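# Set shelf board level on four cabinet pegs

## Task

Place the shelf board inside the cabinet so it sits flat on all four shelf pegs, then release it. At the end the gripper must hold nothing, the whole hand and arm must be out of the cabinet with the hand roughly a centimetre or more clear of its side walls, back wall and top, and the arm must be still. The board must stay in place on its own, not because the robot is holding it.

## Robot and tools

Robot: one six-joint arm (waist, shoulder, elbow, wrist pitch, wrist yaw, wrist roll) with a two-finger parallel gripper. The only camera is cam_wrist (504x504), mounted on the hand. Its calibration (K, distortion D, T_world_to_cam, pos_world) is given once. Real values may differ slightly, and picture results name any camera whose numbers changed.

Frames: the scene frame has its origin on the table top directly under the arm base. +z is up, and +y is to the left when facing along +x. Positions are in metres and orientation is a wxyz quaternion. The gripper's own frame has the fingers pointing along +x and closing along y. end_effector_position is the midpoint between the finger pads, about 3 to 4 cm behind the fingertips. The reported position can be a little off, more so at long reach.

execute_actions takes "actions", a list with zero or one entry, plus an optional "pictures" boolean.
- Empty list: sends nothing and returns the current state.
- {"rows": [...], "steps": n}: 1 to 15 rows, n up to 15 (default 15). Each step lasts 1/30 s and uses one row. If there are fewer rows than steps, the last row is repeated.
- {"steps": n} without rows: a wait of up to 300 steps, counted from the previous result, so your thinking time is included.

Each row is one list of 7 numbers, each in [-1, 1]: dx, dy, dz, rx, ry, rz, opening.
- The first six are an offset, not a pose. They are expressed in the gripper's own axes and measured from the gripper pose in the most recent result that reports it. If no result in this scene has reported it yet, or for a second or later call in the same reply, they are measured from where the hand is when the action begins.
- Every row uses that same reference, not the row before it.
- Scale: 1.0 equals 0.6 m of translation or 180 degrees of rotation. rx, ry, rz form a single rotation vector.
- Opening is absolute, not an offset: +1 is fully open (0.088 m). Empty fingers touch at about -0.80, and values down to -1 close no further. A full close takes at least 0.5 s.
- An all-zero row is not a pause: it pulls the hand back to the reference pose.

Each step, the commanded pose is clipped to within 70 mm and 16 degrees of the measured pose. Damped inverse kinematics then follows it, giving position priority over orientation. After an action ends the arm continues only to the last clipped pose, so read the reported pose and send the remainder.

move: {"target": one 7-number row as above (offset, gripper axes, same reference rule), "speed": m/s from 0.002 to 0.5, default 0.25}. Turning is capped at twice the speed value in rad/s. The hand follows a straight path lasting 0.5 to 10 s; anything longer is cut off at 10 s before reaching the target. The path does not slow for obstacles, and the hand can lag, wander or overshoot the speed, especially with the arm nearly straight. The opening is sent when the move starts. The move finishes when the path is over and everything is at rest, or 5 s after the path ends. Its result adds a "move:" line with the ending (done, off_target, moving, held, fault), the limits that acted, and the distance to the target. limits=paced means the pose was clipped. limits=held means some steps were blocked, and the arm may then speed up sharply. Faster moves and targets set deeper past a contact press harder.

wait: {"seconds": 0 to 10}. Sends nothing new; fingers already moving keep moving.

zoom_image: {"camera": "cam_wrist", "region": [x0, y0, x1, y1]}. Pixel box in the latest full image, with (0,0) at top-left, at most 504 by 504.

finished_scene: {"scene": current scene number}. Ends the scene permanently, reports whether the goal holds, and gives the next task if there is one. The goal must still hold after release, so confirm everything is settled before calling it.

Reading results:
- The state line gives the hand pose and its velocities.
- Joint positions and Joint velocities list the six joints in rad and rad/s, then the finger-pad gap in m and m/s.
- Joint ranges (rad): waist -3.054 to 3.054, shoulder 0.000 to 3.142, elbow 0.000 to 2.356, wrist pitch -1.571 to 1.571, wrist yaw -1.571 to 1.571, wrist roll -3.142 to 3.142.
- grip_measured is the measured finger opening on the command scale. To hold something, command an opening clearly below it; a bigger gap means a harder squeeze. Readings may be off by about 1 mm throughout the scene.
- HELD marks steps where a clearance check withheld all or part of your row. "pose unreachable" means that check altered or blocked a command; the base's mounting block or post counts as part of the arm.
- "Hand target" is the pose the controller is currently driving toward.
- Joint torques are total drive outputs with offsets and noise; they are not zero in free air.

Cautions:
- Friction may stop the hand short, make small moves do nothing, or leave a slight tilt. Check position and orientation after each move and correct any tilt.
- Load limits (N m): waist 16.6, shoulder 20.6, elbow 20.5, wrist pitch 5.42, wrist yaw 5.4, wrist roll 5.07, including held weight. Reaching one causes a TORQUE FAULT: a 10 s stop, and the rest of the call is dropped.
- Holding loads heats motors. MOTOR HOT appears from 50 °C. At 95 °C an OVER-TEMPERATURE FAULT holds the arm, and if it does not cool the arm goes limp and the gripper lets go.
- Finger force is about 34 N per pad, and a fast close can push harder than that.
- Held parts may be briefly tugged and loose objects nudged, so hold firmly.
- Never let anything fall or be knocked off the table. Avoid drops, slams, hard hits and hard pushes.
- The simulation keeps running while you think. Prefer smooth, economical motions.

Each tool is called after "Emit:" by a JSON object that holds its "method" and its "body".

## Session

Emit:
{"method": "execute_actions", "body": {"actions": []}}

Scene clock: 0.00 s of 4500.00 s.
end_effector_position=(+0.2036, -0.0366, +0.3662) grip_measured=+0.851 end_effector_quat_wxyz=(+0.953, -0.241, -0.053, +0.177) end_effector_velocity=(-0.000, +0.001, -0.002) end_effector_angular_velocity=(-0.012, -0.002, +0.007)
Joint positions: [ 1.174  0.844  0.604 -0.14   0.852 -0.956  0.081]
Joint velocities: [-0.002 -0.002 -0.002 -0.007 -0.007 -0.007 -0.   ]
Joint torques (N m, as the arm reports them, + toward a larger angle): no reading
Motor temperatures (°C, as the motors report them): [30 26 33 33 29 26]
Heat: hottest elbow 33 °C (+0.0 °C/min).
Hand target: +0.204, -0.037, +0.366; +0.953, -0.241, -0.053, +0.177
camera_calibration (this result's frames):
cam_wrist: T_world_to_cam=[[0.284472, -0.831872, 0.476513, -0.251604], [-0.182396, -0.534934, -0.824971, 0.336383], [0.941173, 0.147767, -0.303904, 0.00454455], [0, 0, 0, 1]] pos_world=[0.128652, -0.0300312, 0.39878]

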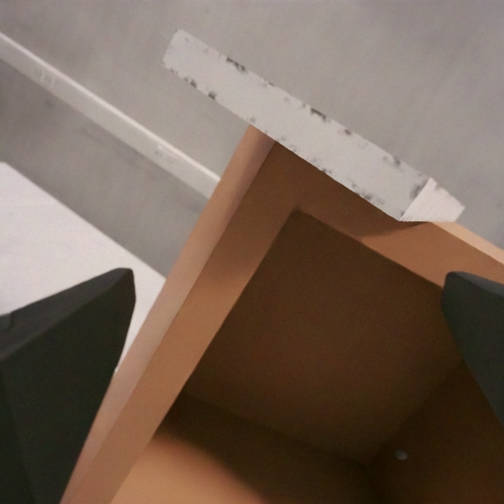

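Emit:
{"method": "move", "body": {"target": [-0.288,-0.242,0.075,0.155,0.034,-0.114,1], "speed": 0.2}}

Scene clock: 6.00 s of 4500.00 s.
end_effector_position=(+0.0789, -0.1938, +0.4754) grip_measured=+1.000 end_effector_quat_wxyz=(+0.955, -0.007, -0.211, +0.210) end_effector_velocity=(-0.001, +0.000, -0.001) end_effector_angular_velocity=(-0.017, -0.024, +0.010)
Joint positions: [ 2.173  0.736  1.201 -0.716  1.562 -0.55   0.088]
Joint velocities: [ 0.017 -0.007  0.002 -0.022 -0.007 -0.007  0.   ]
Joint torques (N m, as the arm reports them, + toward a larger angle): [ 0.36  3.93  2.37  0.74 -0.23 -0.22]
Motor temperatures (°C, as the motors report them): [30 26 33 33 29 26]
Heat: hottest elbow 33 °C (+0.0 °C/min).
Hand target: +0.080, -0.197, +0.474; +0.954, -0.004, -0.212, +0.212
Off the commanded pose: 0.006 m, 35 deg; orientation clipped at the last step of the last action.
joint sent to its limit — the command would take joint 5 (wrist yaw) past its upper limit, so that joint was sent only as far as its limit.
After step 90, 0.87 s passed at rest.
move: off_target; limits=paced
camera_calibration (this result's frames):
cam_wrist: T_world_to_cam=[[0.373905, -0.923212, 0.088744, -0.23931], [0.0600753, -0.0713753, -0.995639, 0.471417], [0.925519, 0.377606, 0.0287747, 0.0659741], [0, 0, 0, 1]] pos_world=[0.0000984036, -0.212198, 0.4887]

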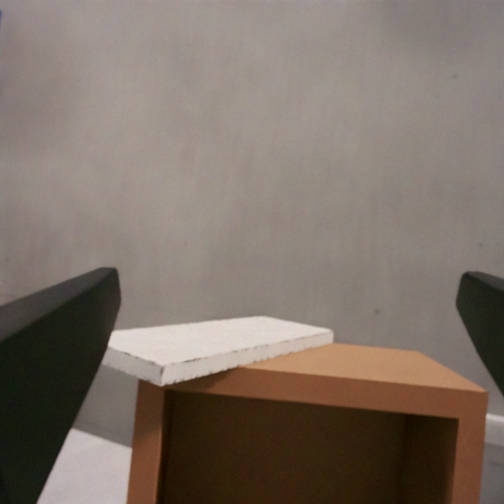

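Emit:
{"method": "move", "body": {"target": [-0.079,-0.166,-0.084,0.045,0.128,0.056,1], "speed": 0.2}}

Scene clock: 15.03 s of 4500.00 s.
end_effector_position=(+0.1388, -0.2845, +0.4354) grip_measured=+1.000 end_effector_quat_wxyz=(+0.973, +0.049, -0.150, +0.167) end_effector_velocity=(-0.000, +0.002, -0.001) end_effector_angular_velocity=(-0.043, -0.030, -0.002)
Joint positions: [ 2.017  0.568  1.358 -0.768  1.559 -0.709  0.088]
Joint velocities: [-0.046 -0.002  0.007 -0.051 -0.066 -0.007  0.   ]
Joint torques (N m, as the arm reports them, + toward a larger angle): [ 0.63  7.18 -0.16  0.46 -0.41 -0.14]
Motor temperatures (°C, as the motors report them): [30 26 33 33 29 26]
Heat: hottest elbow 33 °C (+0.0 °C/min).
Hand target: +0.140, -0.286, +0.434; +0.974, +0.048, -0.149, +0.165
Off the commanded pose: 0.044 m, 24 deg; orientation clipped at the last step of the last action.
After step 90, 4.10 s passed at rest.
move: off_target; limits=paced
camera_calibration (this result's frames):
cam_wrist: T_world_to_cam=[[0.311665, -0.948627, -0.0545167, -0.278144], [-0.0884188, 0.0281717, -0.995685, 0.470492], [0.946069, 0.315141, -0.0750963, 0.0704955], [0, 0, 0, 1]] pos_world=[0.0615945, -0.299325, 0.458592]

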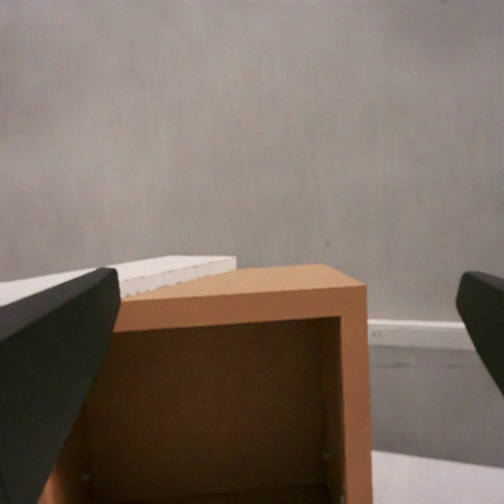

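Emit:
{"method": "move", "body": {"target": [0.147,0.01,-0.022,-0.0157,0.2117,0.0569,1], "speed": 0.2}}

Scene clock: 25.50 s of 4500.00 s.
end_effector_position=(+0.2193, -0.2516, +0.4499) grip_measured=+1.000 end_effector_quat_wxyz=(+0.952, -0.045, +0.164, +0.255) end_effector_velocity=(+0.001, +0.003, -0.004) end_effector_angular_velocity=(-0.030, +0.017, +0.012)
Joint positions: [ 0.708  1.304  2.131 -1.519  0.473 -0.485  0.088]
Joint velocities: [-0.002  0.012  0.002 -0.022  0.007 -0.007  0.   ]
Joint torques (N m, as the arm reports them, + toward a larger angle): [ 1.36  4.61  1.63  1.38 -0.37  0.31]
Motor temperatures (°C, as the motors report them): [30 28 33 33 29 26]
Heat: hottest elbow 33 °C (+0.0 °C/min).
Hand target: +0.221, -0.250, +0.450; +0.951, -0.043, +0.169, +0.256
Off the commanded pose: 0.002 m, 0 deg.
After step 90, 5.07 s passed at rest.
move: done; limits=paced
camera_calibration (this result's frames):
cam_wrist: T_world_to_cam=[[0.4755, -0.879639, 0.0116341, -0.319481], [-0.581654, -0.324287, -0.746, 0.398267], [0.659983, 0.347956, -0.665844, 0.321826], [0, 0, 0, 1]] pos_world=[0.171167, -0.263856, 0.51511]

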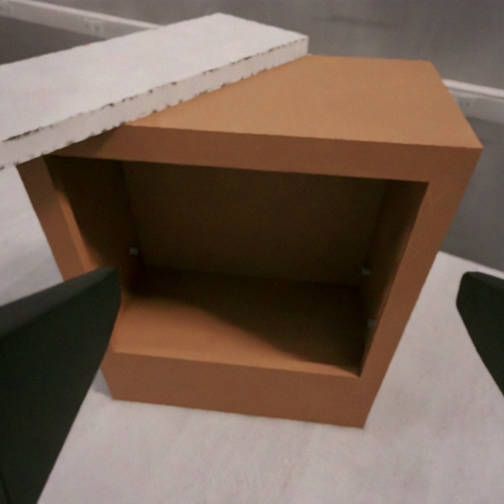

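Emit:
{"method": "move", "body": {"target": [0.138,0.248,-0.039,0.4963,-0.0897,0.0812,1], "speed": 0.2}}

Scene clock: 71.83 s of 4500.00 s.
end_effector_position=(+0.2068, -0.0880, +0.4000) grip_measured=+1.000 end_effector_quat_wxyz=(+0.688, +0.681, +0.177, +0.177) end_effector_velocity=(+0.000, -0.001, +0.001) end_effector_angular_velocity=(+0.011, +0.002, -0.008)
Joint positions: [ 1.036  0.838  0.919 -0.514  0.613  1.1    0.088]
Joint velocities: [ 0.002 -0.002 -0.002  0.007  0.007  0.007  0.   ]
Joint torques (N m, as the arm reports them, + toward a larger angle): [ 1.26  2.01  3.3   1.47 -0.22  0.25]
Motor temperatures (°C, as the motors report them): [30 28 32 35 29 26]
Heat: hottest wrist pitch 35 °C (+2.0 °C/min).
Hand target: +0.206, -0.088, +0.399; +0.685, +0.684, +0.177, +0.177
Off the commanded pose: 0.001 m, 1 deg.
After step 90, 38.90 s passed at rest.
move: done
camera_calibration (this result's frames):
cam_wrist: T_world_to_cam=[[-0.0251633, -0.0231268, -0.999416, 0.414281], [-0.778646, 0.627443, 0.00508553, 0.230914], [0.626959, 0.778319, -0.0337962, 0.0318496], [0, 0, 0, 1]] pos_world=[0.170257, -0.160094, 0.413941]

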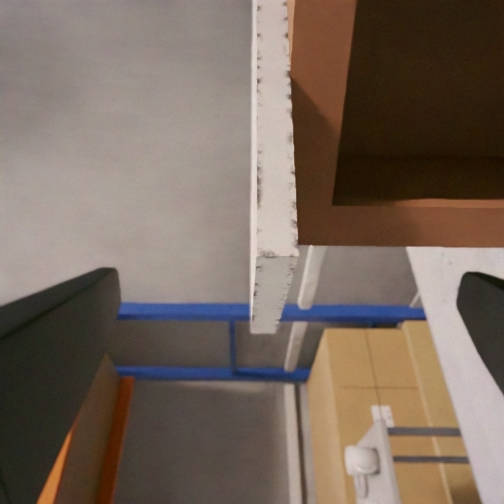

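Emit:
{"method": "move", "body": {"target": [0.1,0.006,0.053,0,0,0,1], "speed": 0.08}}

Scene clock: 83.17 s of 4500.00 s.
end_effector_position=(+0.2730, -0.0859, +0.4019) grip_measured=+1.000 end_effector_quat_wxyz=(+0.687, +0.682, +0.179, +0.177) end_effector_velocity=(-0.002, +0.002, -0.002) end_effector_angular_velocity=(-0.012, -0.000, +0.022)
Joint positions: [ 0.738  1.006  0.963 -0.332  0.337  0.973  0.088]
Joint velocities: [-0.007 -0.002  0.002 -0.022 -0.022 -0.007  0.   ]
Joint torques (N m, as the arm reports them, + toward a larger angle): [ 1.59  1.72  5.78  1.35 -0.38 -0.29]
Motor temperatures (°C, as the motors report them): [30 27 32 36 29 26]
Heat: hottest wrist pitch 36 °C (+3.0 °C/min).
Hand target: +0.275, -0.087, +0.403; +0.688, +0.681, +0.177, +0.177
Off the commanded pose: 0.003 m, 0 deg.
After step 90, 7.10 s passed at rest.
move: done
camera_calibration (this result's frames):
cam_wrist: T_world_to_cam=[[-0.0274358, -0.0208041, -0.999407, 0.418684], [-0.780226, 0.625441, 0.00839935, 0.280066], [0.624895, 0.779994, -0.0333914, -0.0106626], [0, 0, 0, 1]] pos_world=[0.236665, -0.158137, 0.415727]

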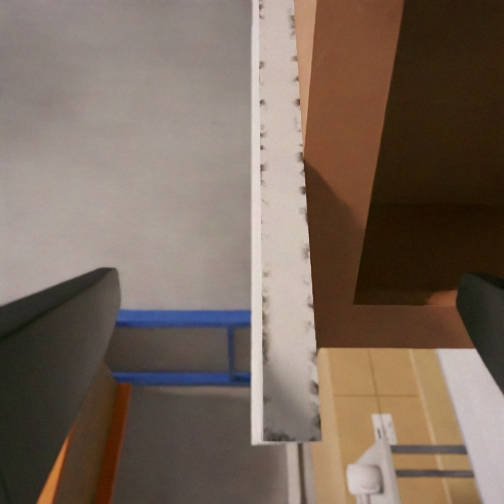

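Emit:
{"method": "move", "body": {"target": [0.067,0.002,0,0,0,0,1], "speed": 0.05}}

Emit:
{"method": "move", "body": {"target": [0,0,0,0,0,0,-1]}}

Scene clock: 88.50 s of 4500.00 s.
end_effector_position=(+0.3064, -0.0647, +0.4008) grip_measured=+1.000 end_effector_quat_wxyz=(+0.685, +0.682, +0.182, +0.177) end_effector_velocity=(+0.004, -0.006, +0.004) end_effector_angular_velocity=(+0.008, -0.010, -0.026)
Joint positions: [ 0.685  1.138  0.969 -0.205  0.286  0.958  0.088]
Joint velocities: [-0.007  0.002  0.007  0.022  0.007 -0.007  0.   ]
Joint torques (N m, as the arm reports them, + toward a larger angle): [ 2.07  0.56  6.47  1.4  -0.41 -0.26]
Motor temperatures (°C, as the motors report them): [30 27 33 36 29 26]
Heat: hottest wrist pitch 36 °C (+3.1 °C/min).
Hand target: +0.308, -0.067, +0.403; +0.687, +0.682, +0.179, +0.177
Off the commanded pose: 0.003 m, 0 deg.
After step 90, 1.20 s passed at rest.
move: done
camera_calibration (this result's frames):
cam_wrist: T_world_to_cam=[[-0.0321922, -0.0201238, -0.999279, 0.420415], [-0.782866, 0.622061, 0.0126931, 0.291706], [0.621357, 0.78271, -0.0357797, -0.0459251], [0, 0, 0, 1]] pos_world=[0.270437, -0.137053, 0.414766]

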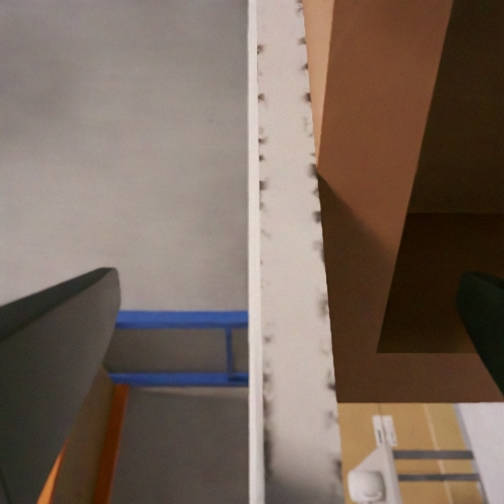

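Scene clock: 89.13 s of 4500.00 s.
end_effector_position=(+0.3064, -0.0648, +0.4010) grip_measured=-0.458 end_effector_quat_wxyz=(+0.685, +0.683, +0.181, +0.177) end_effector_velocity=(-0.003, +0.004, -0.003) end_effector_angular_velocity=(-0.005, +0.010, +0.020)
Joint positions: [ 0.685  1.138  0.969 -0.204  0.285  0.958  0.017]
Joint velocities: [ 0.002 -0.002 -0.002 -0.022 -0.007  0.007 -0.   ]
Joint torques (N m, as the arm reports them, + toward a larger angle): [ 2.42  0.15  5.63  1.28 -0.34  0.02]
Motor temperatures (°C, as the motors report them): [30 27 33 36 29 26]
Heat: hottest wrist pitch 36 °C (+3.0 °C/min).
Hand target: +0.306, -0.065, +0.401; +0.685, +0.683, +0.182, +0.177
Off the commanded pose: 0.000 m, 0 deg.
move: done
camera_calibration (this result's frames):
cam_wrist: T_world_to_cam=[[-0.0313816, -0.0192866, -0.999321, 0.420469], [-0.782677, 0.622301, 0.0125681, 0.291797], [0.621636, 0.782541, -0.034624, -0.0464436], [0, 0, 0, 1]] pos_world=[0.270449, -0.137132, 0.414908]

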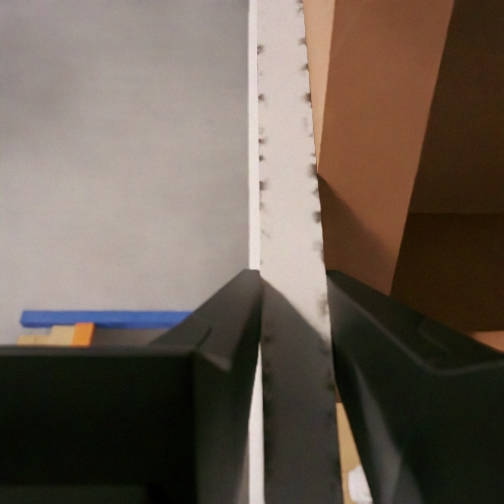

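Emit:
{"method": "move", "body": {"target": [0,0,0,0,0,0,0.3]}}

Emit:
{"method": "move", "body": {"target": [0.008,0,-0.036,0,0,0,0.3], "speed": 0.05}}

Emit:
{"method": "move", "body": {"target": [0,0,0,0,0,0,-1]}}

Scene clock: 99.27 s of 4500.00 s.
end_effector_position=(+0.3063, -0.0647, +0.4015) grip_measured=+0.299 end_effector_quat_wxyz=(+0.685, +0.683, +0.181, +0.178) end_effector_velocity=(-0.001, +0.000, -0.002) end_effector_angular_velocity=(-0.000, +0.010, -0.000)
Joint positions: [ 0.685  1.138  0.97  -0.203  0.284  0.957  0.054]
Joint velocities: [ 0.002 -0.002 -0.002 -0.007  0.007  0.007  0.   ]
Joint torques (N m, as the arm reports them, + toward a larger angle): [ 2.5   0.27  5.34  1.29 -0.25  0.  ]
Motor temperatures (°C, as the motors report them): [30 27 34 36 29 26]
Heat: hottest wrist pitch 36 °C (+2.0 °C/min).
Hand target: +0.306, -0.065, +0.401; +0.685, +0.683, +0.181, +0.177
Off the commanded pose: 0.000 m, 0 deg.
move: done
camera_calibration (this result's frames):
cam_wrist: T_world_to_cam=[[-0.0297267, -0.0187368, -0.999382, 0.420431], [-0.783381, 0.621432, 0.0116509, 0.292164], [0.62083, 0.783244, -0.0331511, -0.0467256], [0, 0, 0, 1]] pos_world=[0.270382, -0.137085, 0.415219]

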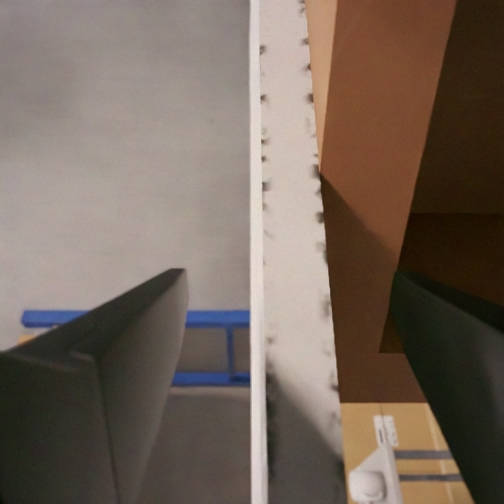

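Scene clock: 100.03 s of 4500.00 s.
end_effector_position=(+0.3005, -0.0473, +0.4038) grip_measured=+0.300 end_effector_quat_wxyz=(+0.686, +0.683, +0.177, +0.179) end_effector_velocity=(-0.001, -0.003, +0.001) end_effector_angular_velocity=(-0.000, -0.008, -0.011)
Joint positions: [ 0.749  1.153  0.931 -0.149  0.344  0.977  0.054]
Joint velocities: [ 0.002 -0.007 -0.002  0.007  0.007 -0.007  0.   ]
Joint torques (N m, as the arm reports them, + toward a larger angle): [ 2.63  0.48  4.56  1.43 -0.26  0.22]
Motor temperatures (°C, as the motors report them): [30 27 34 36 29 26]
Heat: hottest wrist pitch 36 °C (+2.0 °C/min).
Hand target: +0.300, -0.044, +0.401; +0.685, +0.683, +0.181, +0.178
Off the commanded pose: 0.005 m, 0 deg.
move: done
camera_calibration (this result's frames):
cam_wrist: T_world_to_cam=[[-0.0235731, -0.0168683, -0.99958, 0.421276], [-0.78005, 0.625668, 0.00783757, 0.277511], [0.625273, 0.779907, -0.0279071, -0.0602524], [0, 0, 0, 1]] pos_world=[0.264078, -0.119532, 0.417243]

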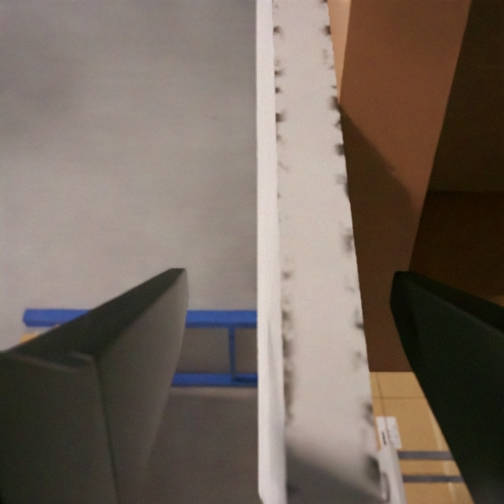

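Scene clock: 100.53 s of 4500.00 s.
end_effector_position=(+0.3005, -0.0474, +0.4033) grip_measured=-0.461 end_effector_quat_wxyz=(+0.686, +0.683, +0.178, +0.177) end_effector_velocity=(-0.002, +0.002, +0.002) end_effector_angular_velocity=(+0.011, -0.008, +0.021)
Joint positions: [ 0.749  1.153  0.931 -0.15   0.347  0.977  0.016]
Joint velocities: [ 0.002 -0.002  0.002 -0.007 -0.022  0.007 -0.   ]
Joint torques (N m, as the arm reports them, + toward a larger angle): [ 2.42  0.12  5.88  1.48 -0.44 -0.04]
Motor temperatures (°C, as the motors report them): [30 27 34 36 29 26]
Heat: hottest wrist pitch 36 °C (+2.0 °C/min).
Hand target: +0.300, -0.047, +0.404; +0.686, +0.683, +0.177, +0.179
Off the commanded pose: 0.001 m, 0 deg.
move: done
camera_calibration (this result's frames):
cam_wrist: T_world_to_cam=[[-0.0258799, -0.0188489, -0.999487, 0.421283], [-0.779266, 0.626638, 0.00836019, 0.277219], [0.626159, 0.779083, -0.0309056, -0.0593216], [0, 0, 0, 1]] pos_world=[0.264075, -0.119559, 0.416916]

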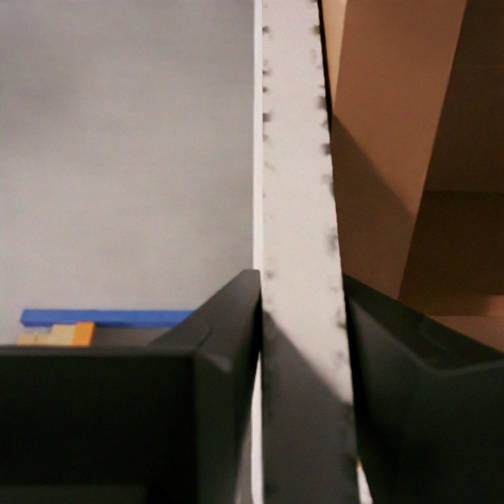

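Emit:
{"method": "move", "body": {"target": [0.004,0.005,0,0,-0.272,0,-1], "speed": 0.06}}

Scene clock: 115.03 s of 4500.00 s.
end_effector_position=(+0.3027, -0.0477, +0.4028) grip_measured=-0.461 end_effector_quat_wxyz=(+0.700, +0.695, -0.114, -0.120) end_effector_velocity=(+0.001, -0.003, -0.001) end_effector_angular_velocity=(+0.005, -0.006, -0.010)
Joint positions: [0.991 1.662 0.7   1.573 1.161 0.234 0.016]
Joint velocities: [-0.007  0.002 -0.002  0.022 -0.007 -0.007 -0.   ]
Joint torques (N m, as the arm reports them, + toward a larger angle): [ 3.03 -0.76  6.68  0.28 -0.66 -0.37]
Motor temperatures (°C, as the motors report them): [31 26 34 37 29 26]
Heat: hottest wrist pitch 37 °C (+3.0 °C/min).
Hand target: +0.303, -0.048, +0.406; +0.700, +0.695, -0.117, -0.118
Off the commanded pose: 0.004 m, 1 deg.
joint sent to its limit — the command would take joint 4 (wrist pitch) past its upper limit, so that joint was sent only as far as its limit.
move: done
camera_calibration (this result's frames):
cam_wrist: T_world_to_cam=[[-0.0376411, 0.00445635, -0.999281, 0.42548], [-0.0539609, 0.998522, 0.00648557, 0.0780511], [0.997833, 0.0541662, -0.037345, -0.2049], [0, 0, 0, 1]] pos_world=[0.224684, -0.0687331, 0.417016]

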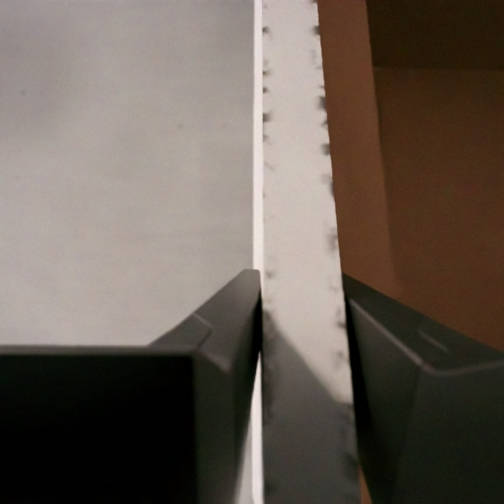

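Emit:
{"method": "move", "body": {"target": [0,0,0,0,0,0,1]}}

Emit:
{"method": "move", "body": {"target": [-0.15,0,0,0,0.2,0,1], "speed": 0.12}}

Scene clock: 118.70 s of 4500.00 s.
end_effector_position=(+0.3027, -0.0477, +0.4027) grip_measured=+1.000 end_effector_quat_wxyz=(+0.700, +0.695, -0.114, -0.121) end_effector_velocity=(+0.000, -0.002, +0.002) end_effector_angular_velocity=(-0.015, +0.000, +0.003)
Joint positions: [0.991 1.663 0.701 1.575 1.162 0.233 0.088]
Joint velocities: [-0.002 -0.012  0.002 -0.022 -0.007 -0.007  0.   ]
Joint torques (N m, as the arm reports them, + toward a larger angle): [ 2.77 -1.36  5.43  0.   -0.63 -0.01]
Motor temperatures (°C, as the motors report them): [31 26 35 36 29 26]
Heat: hottest wrist pitch 36 °C (+1.0 °C/min).
Hand target: +0.303, -0.048, +0.403; +0.700, +0.695, -0.114, -0.120
Off the commanded pose: 0.000 m, 0 deg.
move: done
camera_calibration (this result's frames):
cam_wrist: T_world_to_cam=[[-0.0389904, 0.00487708, -0.999228, 0.425705], [-0.0532923, 0.998555, 0.00695329, 0.0776605], [0.997817, 0.0535222, -0.0386742, -0.204423], [0, 0, 0, 1]] pos_world=[0.224714, -0.0686832, 0.41693]

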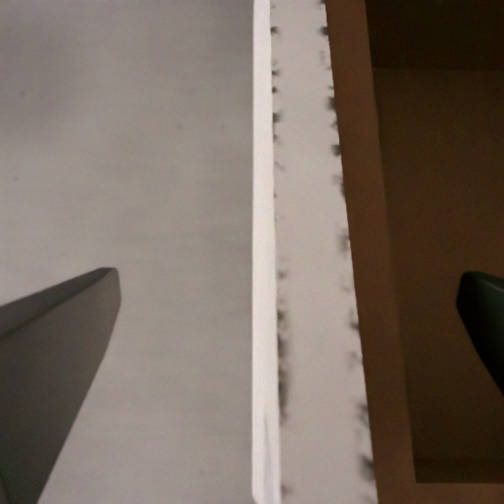

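Scene clock: 121.63 s of 4500.00 s.
end_effector_position=(+0.2188, -0.0146, +0.4001) grip_measured=+1.000 end_effector_quat_wxyz=(+0.705, +0.694, +0.111, +0.098) end_effector_velocity=(-0.001, +0.007, -0.007) end_effector_angular_velocity=(-0.043, +0.009, +0.032)
Joint positions: [ 1.218  1.093  0.73  -0.038  0.975  1.128  0.088]
Joint velocities: [-0.002  0.002 -0.002 -0.051 -0.022  0.007  0.   ]
Joint torques (N m, as the arm reports them, + toward a larger angle): [ 1.45  0.83  6.97  1.04 -0.31  0.25]
Motor temperatures (°C, as the motors report them): [31 26 35 36 29 26]
Heat: hottest wrist pitch 36 °C (+1.0 °C/min).
Hand target: +0.218, -0.017, +0.404; +0.699, +0.699, +0.110, +0.101
Off the commanded pose: 0.005 m, 1 deg.
move: done
camera_calibration (this result's frames):
cam_wrist: T_world_to_cam=[[-0.0449652, -0.0266938, -0.998632, 0.420334], [-0.631741, 0.775141, 0.00772549, 0.163159], [0.773875, 0.631224, -0.051718, -0.0599862], [0, 0, 0, 1]] pos_world=[0.168397, -0.0773866, 0.415396]

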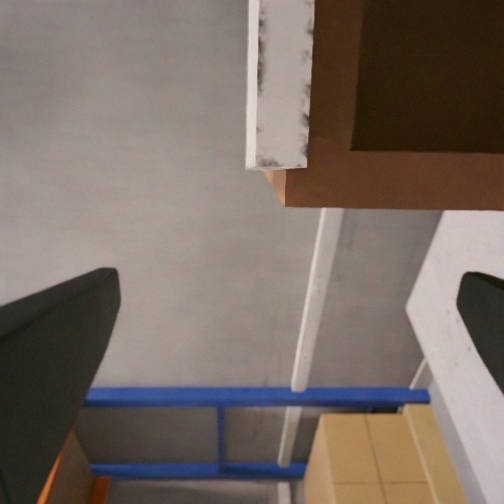

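Emit:
{"method": "move", "body": {"target": [-0.03,0,0.2875,0.0037,0.0306,0.0067,1], "speed": 0.15}}

Scene clock: 136.47 s of 4500.00 s.
end_effector_position=(+0.2506, -0.1839, +0.4024) grip_measured=+1.000 end_effector_quat_wxyz=(+0.692, +0.695, +0.137, +0.139) end_effector_velocity=(-0.002, +0.006, -0.004) end_effector_angular_velocity=(-0.031, +0.001, +0.042)
Joint positions: [ 0.557  0.85   1.132 -0.56   0.254  0.9    0.088]
Joint velocities: [-0.012  0.002  0.002 -0.037 -0.037 -0.022  0.   ]
Joint torques (N m, as the arm reports them, + toward a larger angle): [ 1.05  2.26  4.6   1.11 -0.42 -0.26]
Motor temperatures (°C, as the motors report them): [30 26 36 35 29 26]
Heat: hottest elbow 36 °C (+0.0 °C/min).
Hand target: +0.252, -0.185, +0.403; +0.694, +0.693, +0.137, +0.139
Off the commanded pose: 0.002 m, 0 deg.
After step 90, 10.20 s passed at rest.
move: done
camera_calibration (this result's frames):
cam_wrist: T_world_to_cam=[[-0.0266879, -0.0050714, -0.999631, 0.419316], [-0.702677, 0.711348, 0.015151, 0.317489], [0.711008, 0.702822, -0.0225479, 0.0395915], [0, 0, 0, 1]] pos_world=[0.206133, -0.251545, 0.415244]

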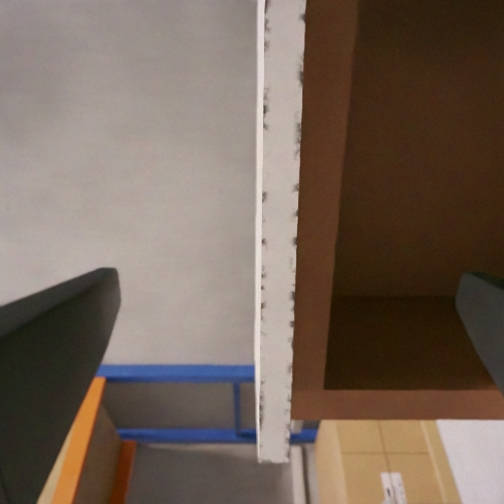

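Emit:
{"method": "move", "body": {"target": [0.168,0.003,0.002,0,0,0,1], "speed": 0.08}}

Scene clock: 140.80 s of 4500.00 s.
end_effector_position=(+0.3427, -0.1449, +0.4027) grip_measured=+1.000 end_effector_quat_wxyz=(+0.690, +0.696, +0.140, +0.139) end_effector_velocity=(-0.003, +0.001, -0.003) end_effector_angular_velocity=(-0.012, +0.005, +0.015)
Joint positions: [ 0.446  1.154  1.138 -0.261  0.145  0.874  0.088]
Joint velocities: [-0.002 -0.007 -0.002 -0.022 -0.007 -0.007  0.   ]
Joint torques (N m, as the arm reports them, + toward a larger angle): [ 2.55 -0.54  6.12  1.43 -0.49 -0.3 ]
Motor temperatures (°C, as the motors report them): [30 26 36 35 29 26]
Heat: hottest elbow 36 °C (+0.0 °C/min).
Hand target: +0.344, -0.147, +0.404; +0.692, +0.695, +0.137, +0.139
Off the commanded pose: 0.003 m, 0 deg.
move: done
camera_calibration (this result's frames):
cam_wrist: T_world_to_cam=[[-0.0303307, -0.00224895, -0.999537, 0.423914], [-0.705728, 0.708206, 0.0198217, 0.35317], [0.707834, 0.706002, -0.0230675, -0.0514778], [0, 0, 0, 1]] pos_world=[0.298537, -0.212821, 0.41553]

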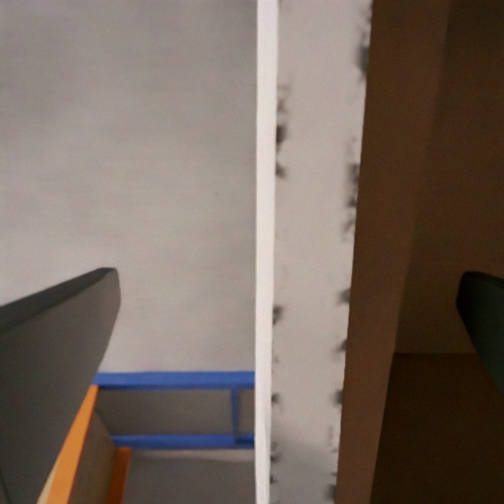

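Emit:
{"method": "move", "body": {"target": [0.022,-0.007,0.003,0,0,0,1], "speed": 0.04}}

Emit:
{"method": "move", "body": {"target": [0,0,0,0,0,0,-1]}}

Scene clock: 144.60 s of 4500.00 s.
end_effector_position=(+0.3540, -0.1416, +0.3996) grip_measured=+1.000 end_effector_quat_wxyz=(+0.688, +0.698, +0.139, +0.140) end_effector_velocity=(-0.002, -0.001, +0.003) end_effector_angular_velocity=(-0.010, -0.028, +0.007)
Joint positions: [ 0.424  1.188  1.139 -0.224  0.122  0.873  0.088]
Joint velocities: [-0.002 -0.007 -0.002  0.007 -0.022 -0.022  0.   ]
Joint torques (N m, as the arm reports them, + toward a larger angle): [ 2.55 -0.4   5.3   1.34 -0.42 -0.32]
Motor temperatures (°C, as the motors report them): [30 26 36 36 29 26]
Heat: hottest elbow 36 °C (+0.0 °C/min).
Hand target: +0.355, -0.141, +0.398; +0.690, +0.696, +0.140, +0.139
Off the commanded pose: 0.002 m, 0 deg.
After step 90, 0.03 s passed at rest.
move: done
camera_calibration (this result's frames):
cam_wrist: T_world_to_cam=[[-0.0299191, 0.00371086, -0.999545, 0.421877], [-0.705931, 0.707882, 0.0237585, 0.357373], [0.707648, 0.706321, -0.0185596, -0.0635889], [0, 0, 0, 1]] pos_world=[0.309901, -0.209629, 0.412014]

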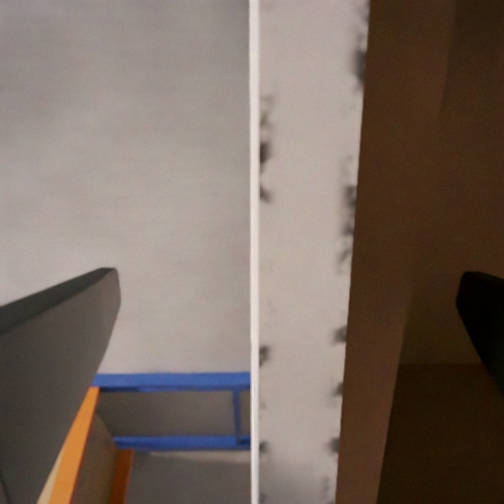

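Scene clock: 145.23 s of 4500.00 s.
end_effector_position=(+0.3539, -0.1415, +0.4006) grip_measured=-0.460 end_effector_quat_wxyz=(+0.691, +0.696, +0.137, +0.143) end_effector_velocity=(-0.003, +0.001, -0.003) end_effector_angular_velocity=(+0.002, +0.011, +0.015)
Joint positions: [ 0.425  1.188  1.139 -0.221  0.119  0.864  0.016]
Joint velocities: [-0.002 -0.007 -0.002 -0.022 -0.007  0.007  0.   ]
Joint torques (N m, as the arm reports them, + toward a larger angle): [ 2.7  -1.08  5.38  1.11 -0.33  0.4 ]
Motor temperatures (°C, as the motors report them): [30 26 36 36 29 26]
Heat: hottest elbow 36 °C (+0.0 °C/min).
Hand target: +0.354, -0.142, +0.400; +0.688, +0.698, +0.139, +0.140
Off the commanded pose: 0.001 m, 1 deg.
move: done
camera_calibration (this result's frames):
cam_wrist: T_world_to_cam=[[-0.0217925, -0.00265976, -0.999759, 0.419211], [-0.706862, 0.707223, 0.0135265, 0.361512], [0.707016, 0.706986, -0.0172923, -0.0637991], [0, 0, 0, 1]] pos_world=[0.309782, -0.209449, 0.413117]

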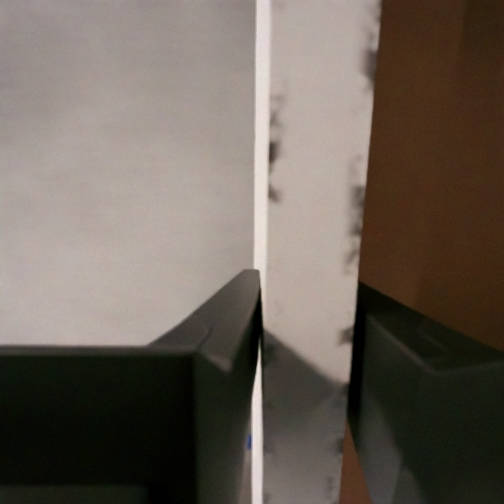

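Emit:
{"method": "move", "body": {"target": [-0.18,0.035,0,0,0,0.012,-1], "speed": 0.06}}

Scene clock: 151.77 s of 4500.00 s.
end_effector_position=(+0.2585, -0.1783, +0.4119) grip_measured=-0.461 end_effector_quat_wxyz=(+0.694, +0.692, +0.137, +0.144) end_effector_velocity=(-0.003, +0.005, -0.002) end_effector_angular_velocity=(-0.017, +0.001, +0.024)
Joint positions: [ 0.583  0.897  1.157 -0.541  0.269  0.897  0.016]
Joint velocities: [ 0.007 -0.002 -0.002 -0.022 -0.007 -0.007 -0.   ]
Joint torques (N m, as the arm reports them, + toward a larger angle): [ 2.52  0.91  5.92  1.87 -0.7   0.23]
Motor temperatures (°C, as the motors report them): [31 26 36 36 29 26]
Heat: hottest elbow 36 °C (+0.0 °C/min).
Hand target: +0.254, -0.183, +0.421; +0.688, +0.698, +0.124, +0.156
Off the commanded pose: 0.011 m, 2 deg.
move: off_target
camera_calibration (this result's frames):
cam_wrist: T_world_to_cam=[[-0.0180492, -0.012957, -0.999753, 0.425514], [-0.70835, 0.705852, 0.00364037, 0.324114], [0.705631, 0.708241, -0.0219182, 0.0323648], [0, 0, 0, 1]] pos_world=[0.214428, -0.246185, 0.424939]

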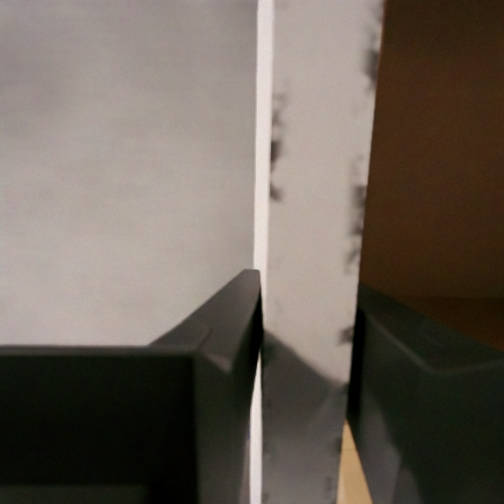

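Emit:
{"method": "move", "body": {"target": [-0.034,-0.22,0.001,0.168,-0.003,0.01,-1], "speed": 0.08}}

Scene clock: 161.87 s of 4500.00 s.
end_effector_position=(+0.2426, -0.1860, +0.2729) grip_measured=-0.461 end_effector_quat_wxyz=(+0.489, +0.851, +0.164, +0.098) end_effector_velocity=(+0.000, -0.003, +0.003) end_effector_angular_velocity=(+0.008, -0.020, -0.010)
Joint positions: [-0.232  0.604  0.704 -0.399 -0.5    1.203  0.016]
Joint velocities: [-0.012 -0.002 -0.002  0.022 -0.022  0.007 -0.   ]
Joint torques (N m, as the arm reports them, + toward a larger angle): [ 1.29 -2.98  5.9   1.81 -1.01  0.21]
Motor temperatures (°C, as the motors report them): [31 26 36 38 30 26]
Heat: hottest wrist pitch 38 °C (+2.0 °C/min).
Hand target: +0.240, -0.187, +0.280; +0.489, +0.851, +0.155, +0.111
Off the commanded pose: 0.007 m, 2 deg.
move: done
camera_calibration (this result's frames):
cam_wrist: T_world_to_cam=[[-0.211656, 0.457814, -0.863486, 0.383422], [-0.649268, 0.594509, 0.474352, 0.15534], [0.730515, 0.661034, 0.171413, -0.0215641], [0, 0, 0, 1]] pos_world=[0.197764, -0.253632, 0.26109]

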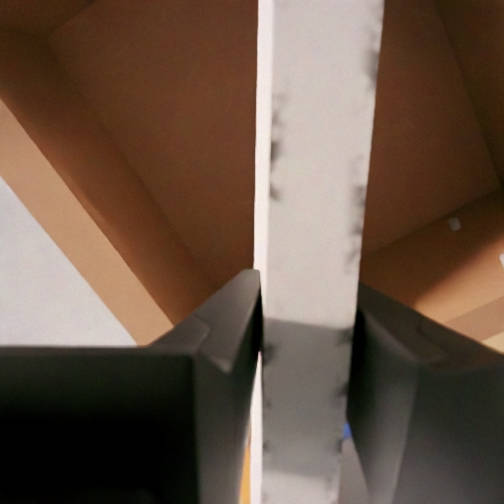

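Emit:
{"method": "move", "body": {"target": [0.117,0.01,-0.004,0,0.004,0.006,-1], "speed": 0.04}}

Scene clock: 167.83 s of 4500.00 s.
end_effector_position=(+0.3078, -0.1606, +0.2703) grip_measured=-0.461 end_effector_quat_wxyz=(+0.488, +0.852, +0.165, +0.093) end_effector_velocity=(-0.000, +0.000, +0.002) end_effector_angular_velocity=(-0.005, -0.015, +0.001)
Joint positions: [-0.038  0.873  0.68  -0.087 -0.306  1.266  0.016]
Joint velocities: [ 0.002 -0.002 -0.002  0.007 -0.007 -0.007 -0.   ]
Joint torques (N m, as the arm reports them, + toward a larger angle): [ 3.1  -2.36  6.69  1.95 -0.82  0.2 ]
Motor temperatures (°C, as the motors report them): [31 26 36 39 30 26]
Heat: hottest wrist pitch 39 °C (+2.0 °C/min).
Hand target: +0.308, -0.161, +0.279; +0.486, +0.852, +0.159, +0.107
Off the commanded pose: 0.009 m, 2 deg.
move: off_target
camera_calibration (this result's frames):
cam_wrist: T_world_to_cam=[[-0.219759, 0.458842, -0.860912, 0.385362], [-0.642889, 0.595641, 0.481566, 0.18002], [0.733757, 0.6593, 0.164087, -0.0848374], [0, 0, 0, 1]] pos_world=[0.26267, -0.228114, 0.258992]

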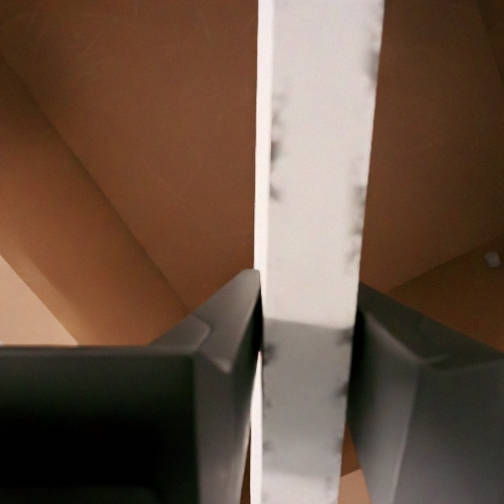

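Emit:
{"method": "move", "body": {"target": [0.167,0.014,-0.007,-0.002,0.01,0.01,-1], "speed": 0.04}}

Scene clock: 175.07 s of 4500.00 s.
end_effector_position=(+0.3988, -0.1218, +0.2643) grip_measured=-0.461 end_effector_quat_wxyz=(+0.487, +0.851, +0.171, +0.097) end_effector_velocity=(+0.001, -0.003, +0.000) end_effector_angular_velocity=(+0.005, +0.008, -0.009)
Joint positions: [ 0.061  1.312  0.787  0.242 -0.221  1.291  0.016]
Joint velocities: [-0.002 -0.002  0.007 -0.007  0.007  0.007 -0.   ]
Joint torques (N m, as the arm reports them, + toward a larger angle): [ 5.03 -3.79  7.88  1.98 -0.86  0.18]
Motor temperatures (°C, as the motors report them): [31 26 37 40 30 26]
Heat: hottest wrist pitch 40 °C (+3.0 °C/min).
Hand target: +0.400, -0.124, +0.279; +0.486, +0.852, +0.159, +0.114
Off the commanded pose: 0.015 m, 2 deg.
move: off_target
camera_calibration (this result's frames):
cam_wrist: T_world_to_cam=[[-0.225413, 0.455241, -0.861362, 0.384359], [-0.652101, 0.586371, 0.480555, 0.221194], [0.723846, 0.670018, 0.164687, -0.171137], [0, 0, 0, 1]] pos_world=[0.354757, -0.190012, 0.25296]

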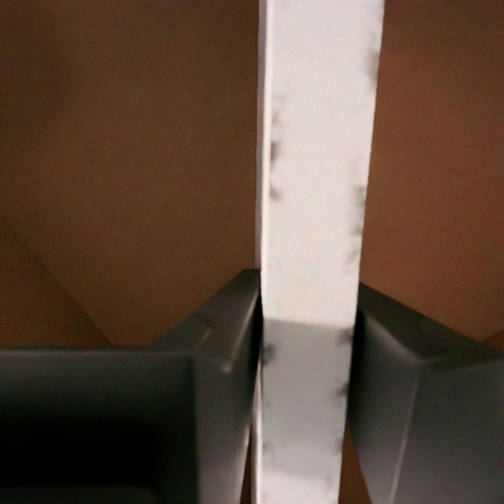

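Emit:
{"method": "move", "body": {"target": [0.058,0.029,-0.016,-0.065,0.004,0.012,-1], "speed": 0.015}}

Scene clock: 185.67 s of 4500.00 s.
end_effector_position=(+0.4237, -0.1139, +0.2652) grip_measured=-0.461 end_effector_quat_wxyz=(+0.562, +0.805, +0.160, +0.101) end_effector_velocity=(-0.003, +0.003, -0.000) end_effector_angular_velocity=(-0.016, -0.009, +0.026)
Joint positions: [ 0.089  1.421  0.851  0.29  -0.173  1.124  0.016]
Joint velocities: [-0.002 -0.007 -0.002 -0.022 -0.022 -0.022 -0.   ]
Joint torques (N m, as the arm reports them, + toward a larger angle): [ 6.45 -1.1   9.68  2.75 -0.93 -0.62]
Motor temperatures (°C, as the motors report them): [33 26 38 41 31 26]
Heat: hottest wrist pitch 41 °C (+5.1 °C/min).
Hand target: +0.430, -0.109, +0.284; +0.568, +0.799, +0.147, +0.128
Off the commanded pose: 0.021 m, 4 deg.
move: off_target
camera_calibration (this result's frames):
cam_wrist: T_world_to_cam=[[-0.173155, 0.306874, -0.935866, 0.367797], [-0.664996, 0.664492, 0.340928, 0.283732], [0.726497, 0.68138, 0.0890099, -0.174348], [0, 0, 0, 1]] pos_world=[0.379029, -0.182608, 0.262995]

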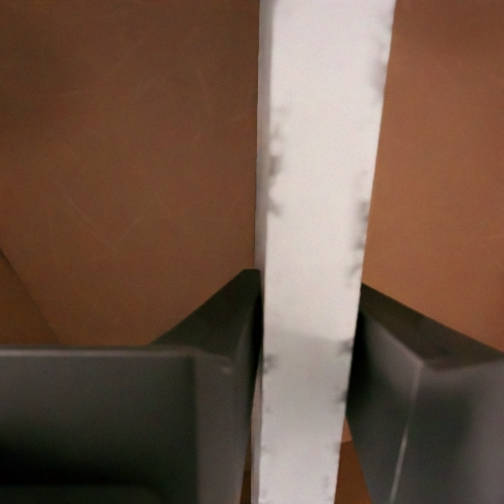

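Emit:
{"method": "move", "body": {"target": [-0.005,0.012,0,-0.057,0.003,0.012,-1], "speed": 0.015}}

Scene clock: 196.40 s of 4500.00 s.
end_effector_position=(+0.4219, -0.1136, +0.2574) grip_measured=-0.461 end_effector_quat_wxyz=(+0.623, +0.758, +0.156, +0.111) end_effector_velocity=(-0.001, -0.000, -0.003) end_effector_angular_velocity=(-0.009, +0.009, -0.001)
Joint positions: [ 0.072  1.419  0.834  0.295 -0.186  0.961  0.016]
Joint velocities: [-0.002 -0.002 -0.002 -0.007  0.007 -0.007 -0.   ]
Joint torques (N m, as the arm reports them, + toward a larger angle): [ 5.01 -5.16  6.82  2.29 -1.03 -0.56]
Motor temperatures (°C, as the motors report them): [35 26 39 44 31 26]
Heat: hottest wrist pitch 44 °C (+8.0 °C/min).
Hand target: +0.422, -0.117, +0.272; +0.629, +0.754, +0.138, +0.129
Off the commanded pose: 0.015 m, 3 deg.
move: off_target
camera_calibration (this result's frames):
cam_wrist: T_world_to_cam=[[-0.126436, 0.164012, -0.978322, 0.335149], [-0.684288, 0.699592, 0.20572, 0.331951], [0.718167, 0.695464, 0.0237775, -0.150612], [0, 0, 0, 1]] pos_world=[0.37769, -0.182453, 0.263175]

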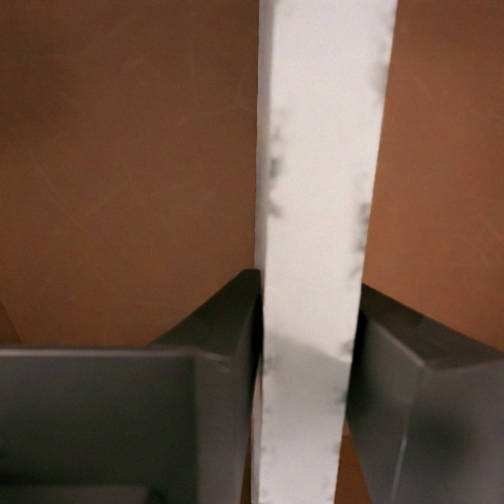

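Emit:
{"method": "move", "body": {"target": [0.002,0.012,0,-0.064,0.0035,0.022,-1], "speed": 0.01}}

Scene clock: 208.53 s of 4500.00 s.
end_effector_position=(+0.4216, -0.1120, +0.2525) grip_measured=-0.461 end_effector_quat_wxyz=(+0.682, +0.705, +0.140, +0.136) end_effector_velocity=(-0.002, -0.000, +0.000) end_effector_angular_velocity=(+0.009, +0.001, +0.005)
Joint positions: [ 0.051  1.429  0.81   0.34  -0.232  0.79   0.016]
Joint velocities: [-0.002 -0.007 -0.002 -0.007 -0.007  0.007  0.   ]
Joint torques (N m, as the arm reports them, + toward a larger angle): [ 5.   -4.19  6.87  2.47 -0.91 -0.58]
Motor temperatures (°C, as the motors report them): [36 27 39 46 31 26]
Heat: hottest wrist pitch 46 °C (+10.0 °C/min).
Hand target: +0.423, -0.114, +0.264; +0.688, +0.699, +0.123, +0.150
Off the commanded pose: 0.012 m, 3 deg.
move: off_target (path cut at 10 s)
camera_calibration (this result's frames):
cam_wrist: T_world_to_cam=[[-0.0390952, 0.0192384, -0.99905, 0.282268], [-0.702662, 0.710331, 0.0411754, 0.382048], [0.710449, 0.703604, -0.0142525, -0.13762], [0, 0, 0, 1]] pos_world=[0.377258, -0.179981, 0.264308]

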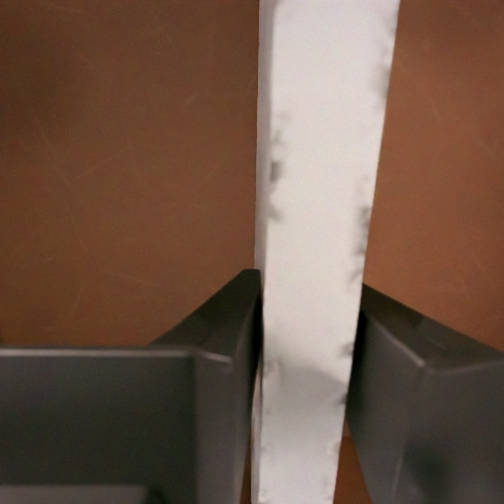

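Emit:
{"method": "move", "body": {"target": [0,-0.06,0,-0.011,0,0.01,-1], "speed": 0.03}}

Scene clock: 211.77 s of 4500.00 s.
end_effector_position=(+0.4203, -0.1115, +0.2089) grip_measured=-0.461 end_effector_quat_wxyz=(+0.689, +0.699, +0.136, +0.137) end_effector_velocity=(-0.001, -0.002, +0.003) end_effector_angular_velocity=(+0.008, -0.009, -0.005)
Joint positions: [-0.056  1.486  0.72   0.484 -0.333  0.741  0.016]
Joint velocities: [-0.002 -0.007 -0.002  0.007 -0.007  0.007 -0.   ]
Joint torques (N m, as the arm reports them, + toward a larger angle): [ 4.74 -4.69  5.44  2.06 -1.   -0.35]
Motor temperatures (°C, as the motors report them): [36 27 39 47 31 26]
Heat: hottest wrist pitch 47 °C (+11.2 °C/min).
Hand target: +0.421, -0.111, +0.217; +0.692, +0.695, +0.126, +0.149
Off the commanded pose: 0.008 m, 2 deg.
move: done
camera_calibration (this result's frames):
cam_wrist: T_world_to_cam=[[-0.0301329, 0.00222799, -0.999543, 0.233005], [-0.699183, 0.714583, 0.0226709, 0.385528], [0.714307, 0.699547, -0.0199747, -0.138579], [0, 0, 0, 1]] pos_world=[0.375564, -0.179068, 0.22139]

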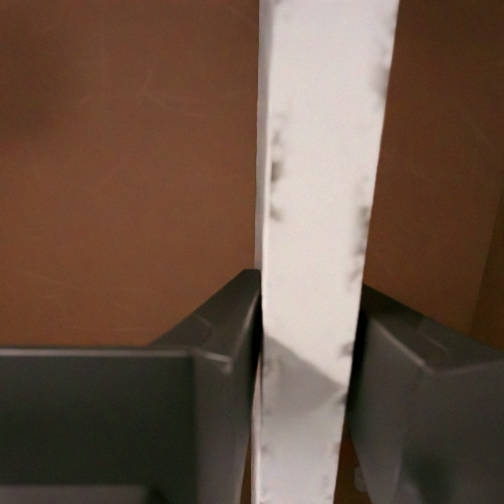

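Emit:
{"method": "move", "body": {"target": [0.004,-0.02,0,0,0,0.006,-1], "speed": 0.012}}

Scene clock: 214.27 s of 4500.00 s.
end_effector_position=(+0.4209, -0.1108, +0.1914) grip_measured=-0.461 end_effector_quat_wxyz=(+0.685, +0.703, +0.137, +0.135) end_effector_velocity=(-0.002, +0.007, -0.004) end_effector_angular_velocity=(-0.011, +0.000, +0.035)
Joint positions: [-0.098  1.523  0.697  0.539 -0.372  0.74   0.016]
Joint velocities: [-0.002  0.007 -0.002 -0.022 -0.022 -0.022 -0.   ]
Joint torques (N m, as the arm reports them, + toward a larger angle): [ 5.01 -4.59  5.21  2.08 -0.67 -0.19]
Motor temperatures (°C, as the motors report them): [36 27 38 47 31 26]
Heat: hottest wrist pitch 47 °C (+11.1 °C/min).
Hand target: +0.422, -0.110, +0.197; +0.688, +0.700, +0.130, +0.143
Off the commanded pose: 0.006 m, 1 deg.
move: done
camera_calibration (this result's frames):
cam_wrist: T_world_to_cam=[[-0.0359739, 0.0127238, -0.999272, 0.219187], [-0.699106, 0.714196, 0.0342618, 0.383569], [0.714112, 0.69983, -0.0167972, -0.140334], [0, 0, 0, 1]] pos_world=[0.376255, -0.178523, 0.203528]

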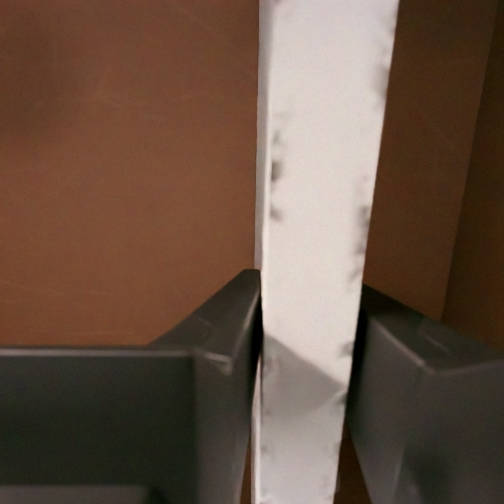

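Emit:
{"method": "move", "body": {"target": [0,-0.01,0,-0.005,0,0.004,-1], "speed": 0.008}}

Scene clock: 216.70 s of 4500.00 s.
end_effector_position=(+0.4203, -0.1112, +0.1812) grip_measured=-0.461 end_effector_quat_wxyz=(+0.688, +0.700, +0.138, +0.132) end_effector_velocity=(-0.002, +0.001, -0.001) end_effector_angular_velocity=(+0.014, -0.002, +0.014)
Joint positions: [-0.121  1.54   0.683  0.566 -0.387  0.726  0.016]
Joint velocities: [-0.007 -0.002 -0.002 -0.007 -0.022  0.007 -0.   ]
Joint torques (N m, as the arm reports them, + toward a larger angle): [ 4.49 -4.7   4.56  1.86 -0.84 -0.21]
Motor temperatures (°C, as the motors report them): [36 27 38 47 31 26]
Heat: hottest wrist pitch 47 °C (+10.2 °C/min).
Hand target: +0.421, -0.111, +0.186; +0.690, +0.698, +0.132, +0.141
Off the commanded pose: 0.004 m, 1 deg.
move: done
camera_calibration (this result's frames):
cam_wrist: T_world_to_cam=[[-0.039344, 0.00470943, -0.999215, 0.209456], [-0.696861, 0.716544, 0.030816, 0.383661], [0.716127, 0.697526, -0.0249099, -0.139448], [0, 0, 0, 1]] pos_world=[0.375462, -0.178628, 0.193995]

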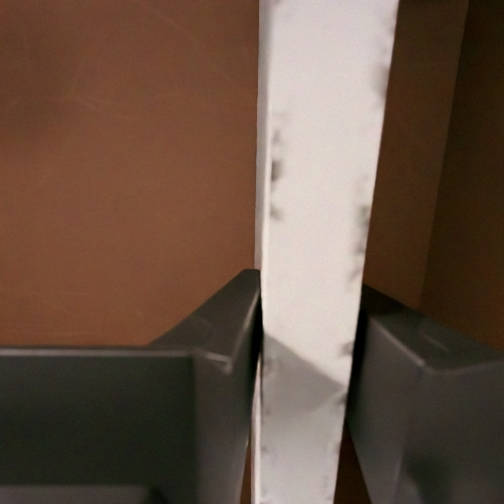

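No contact yet; continue.

Emit:
{"method": "move", "body": {"target": [0,-0.01,0,0,0,0.004,-1], "speed": 0.008}}

Scene clock: 218.87 s of 4500.00 s.
end_effector_position=(+0.4199, -0.1107, +0.1779) grip_measured=-0.461 end_effector_quat_wxyz=(+0.689, +0.699, +0.133, +0.139) end_effector_velocity=(-0.003, -0.000, -0.002) end_effector_angular_velocity=(-0.004, +0.002, +0.005)
Joint positions: [-0.135  1.554  0.673  0.597 -0.414  0.72   0.016]
Joint velocities: [-0.007 -0.007 -0.007 -0.007 -0.007 -0.007 -0.   ]
Joint torques (N m, as the arm reports them, + toward a larger angle): [ 3.9  -4.21  4.24  1.5  -0.56  0.14]
Motor temperatures (°C, as the motors report them): [36 27 38 47 31 26]
Heat: hottest wrist pitch 47 °C (+10.1 °C/min).
Hand target: +0.420, -0.111, +0.175; +0.687, +0.701, +0.134, +0.137
Off the commanded pose: 0.003 m, 0 deg.
move: done
camera_calibration (this result's frames):
cam_wrist: T_world_to_cam=[[-0.0226187, 0.0053668, -0.99973, 0.199286], [-0.698547, 0.715295, 0.0196444, 0.385715], [0.715207, 0.698802, -0.0124301, -0.141232], [0, 0, 0, 1]] pos_world=[0.374957, -0.178276, 0.189899]

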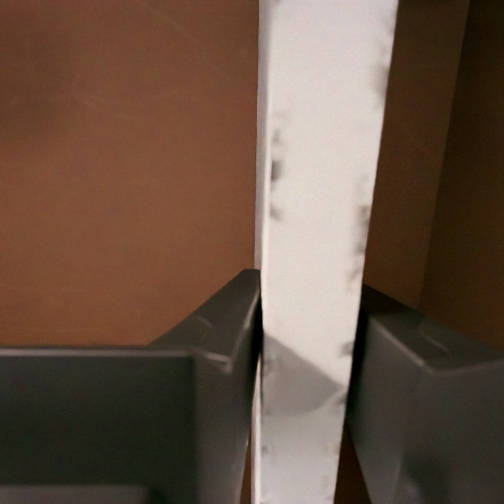

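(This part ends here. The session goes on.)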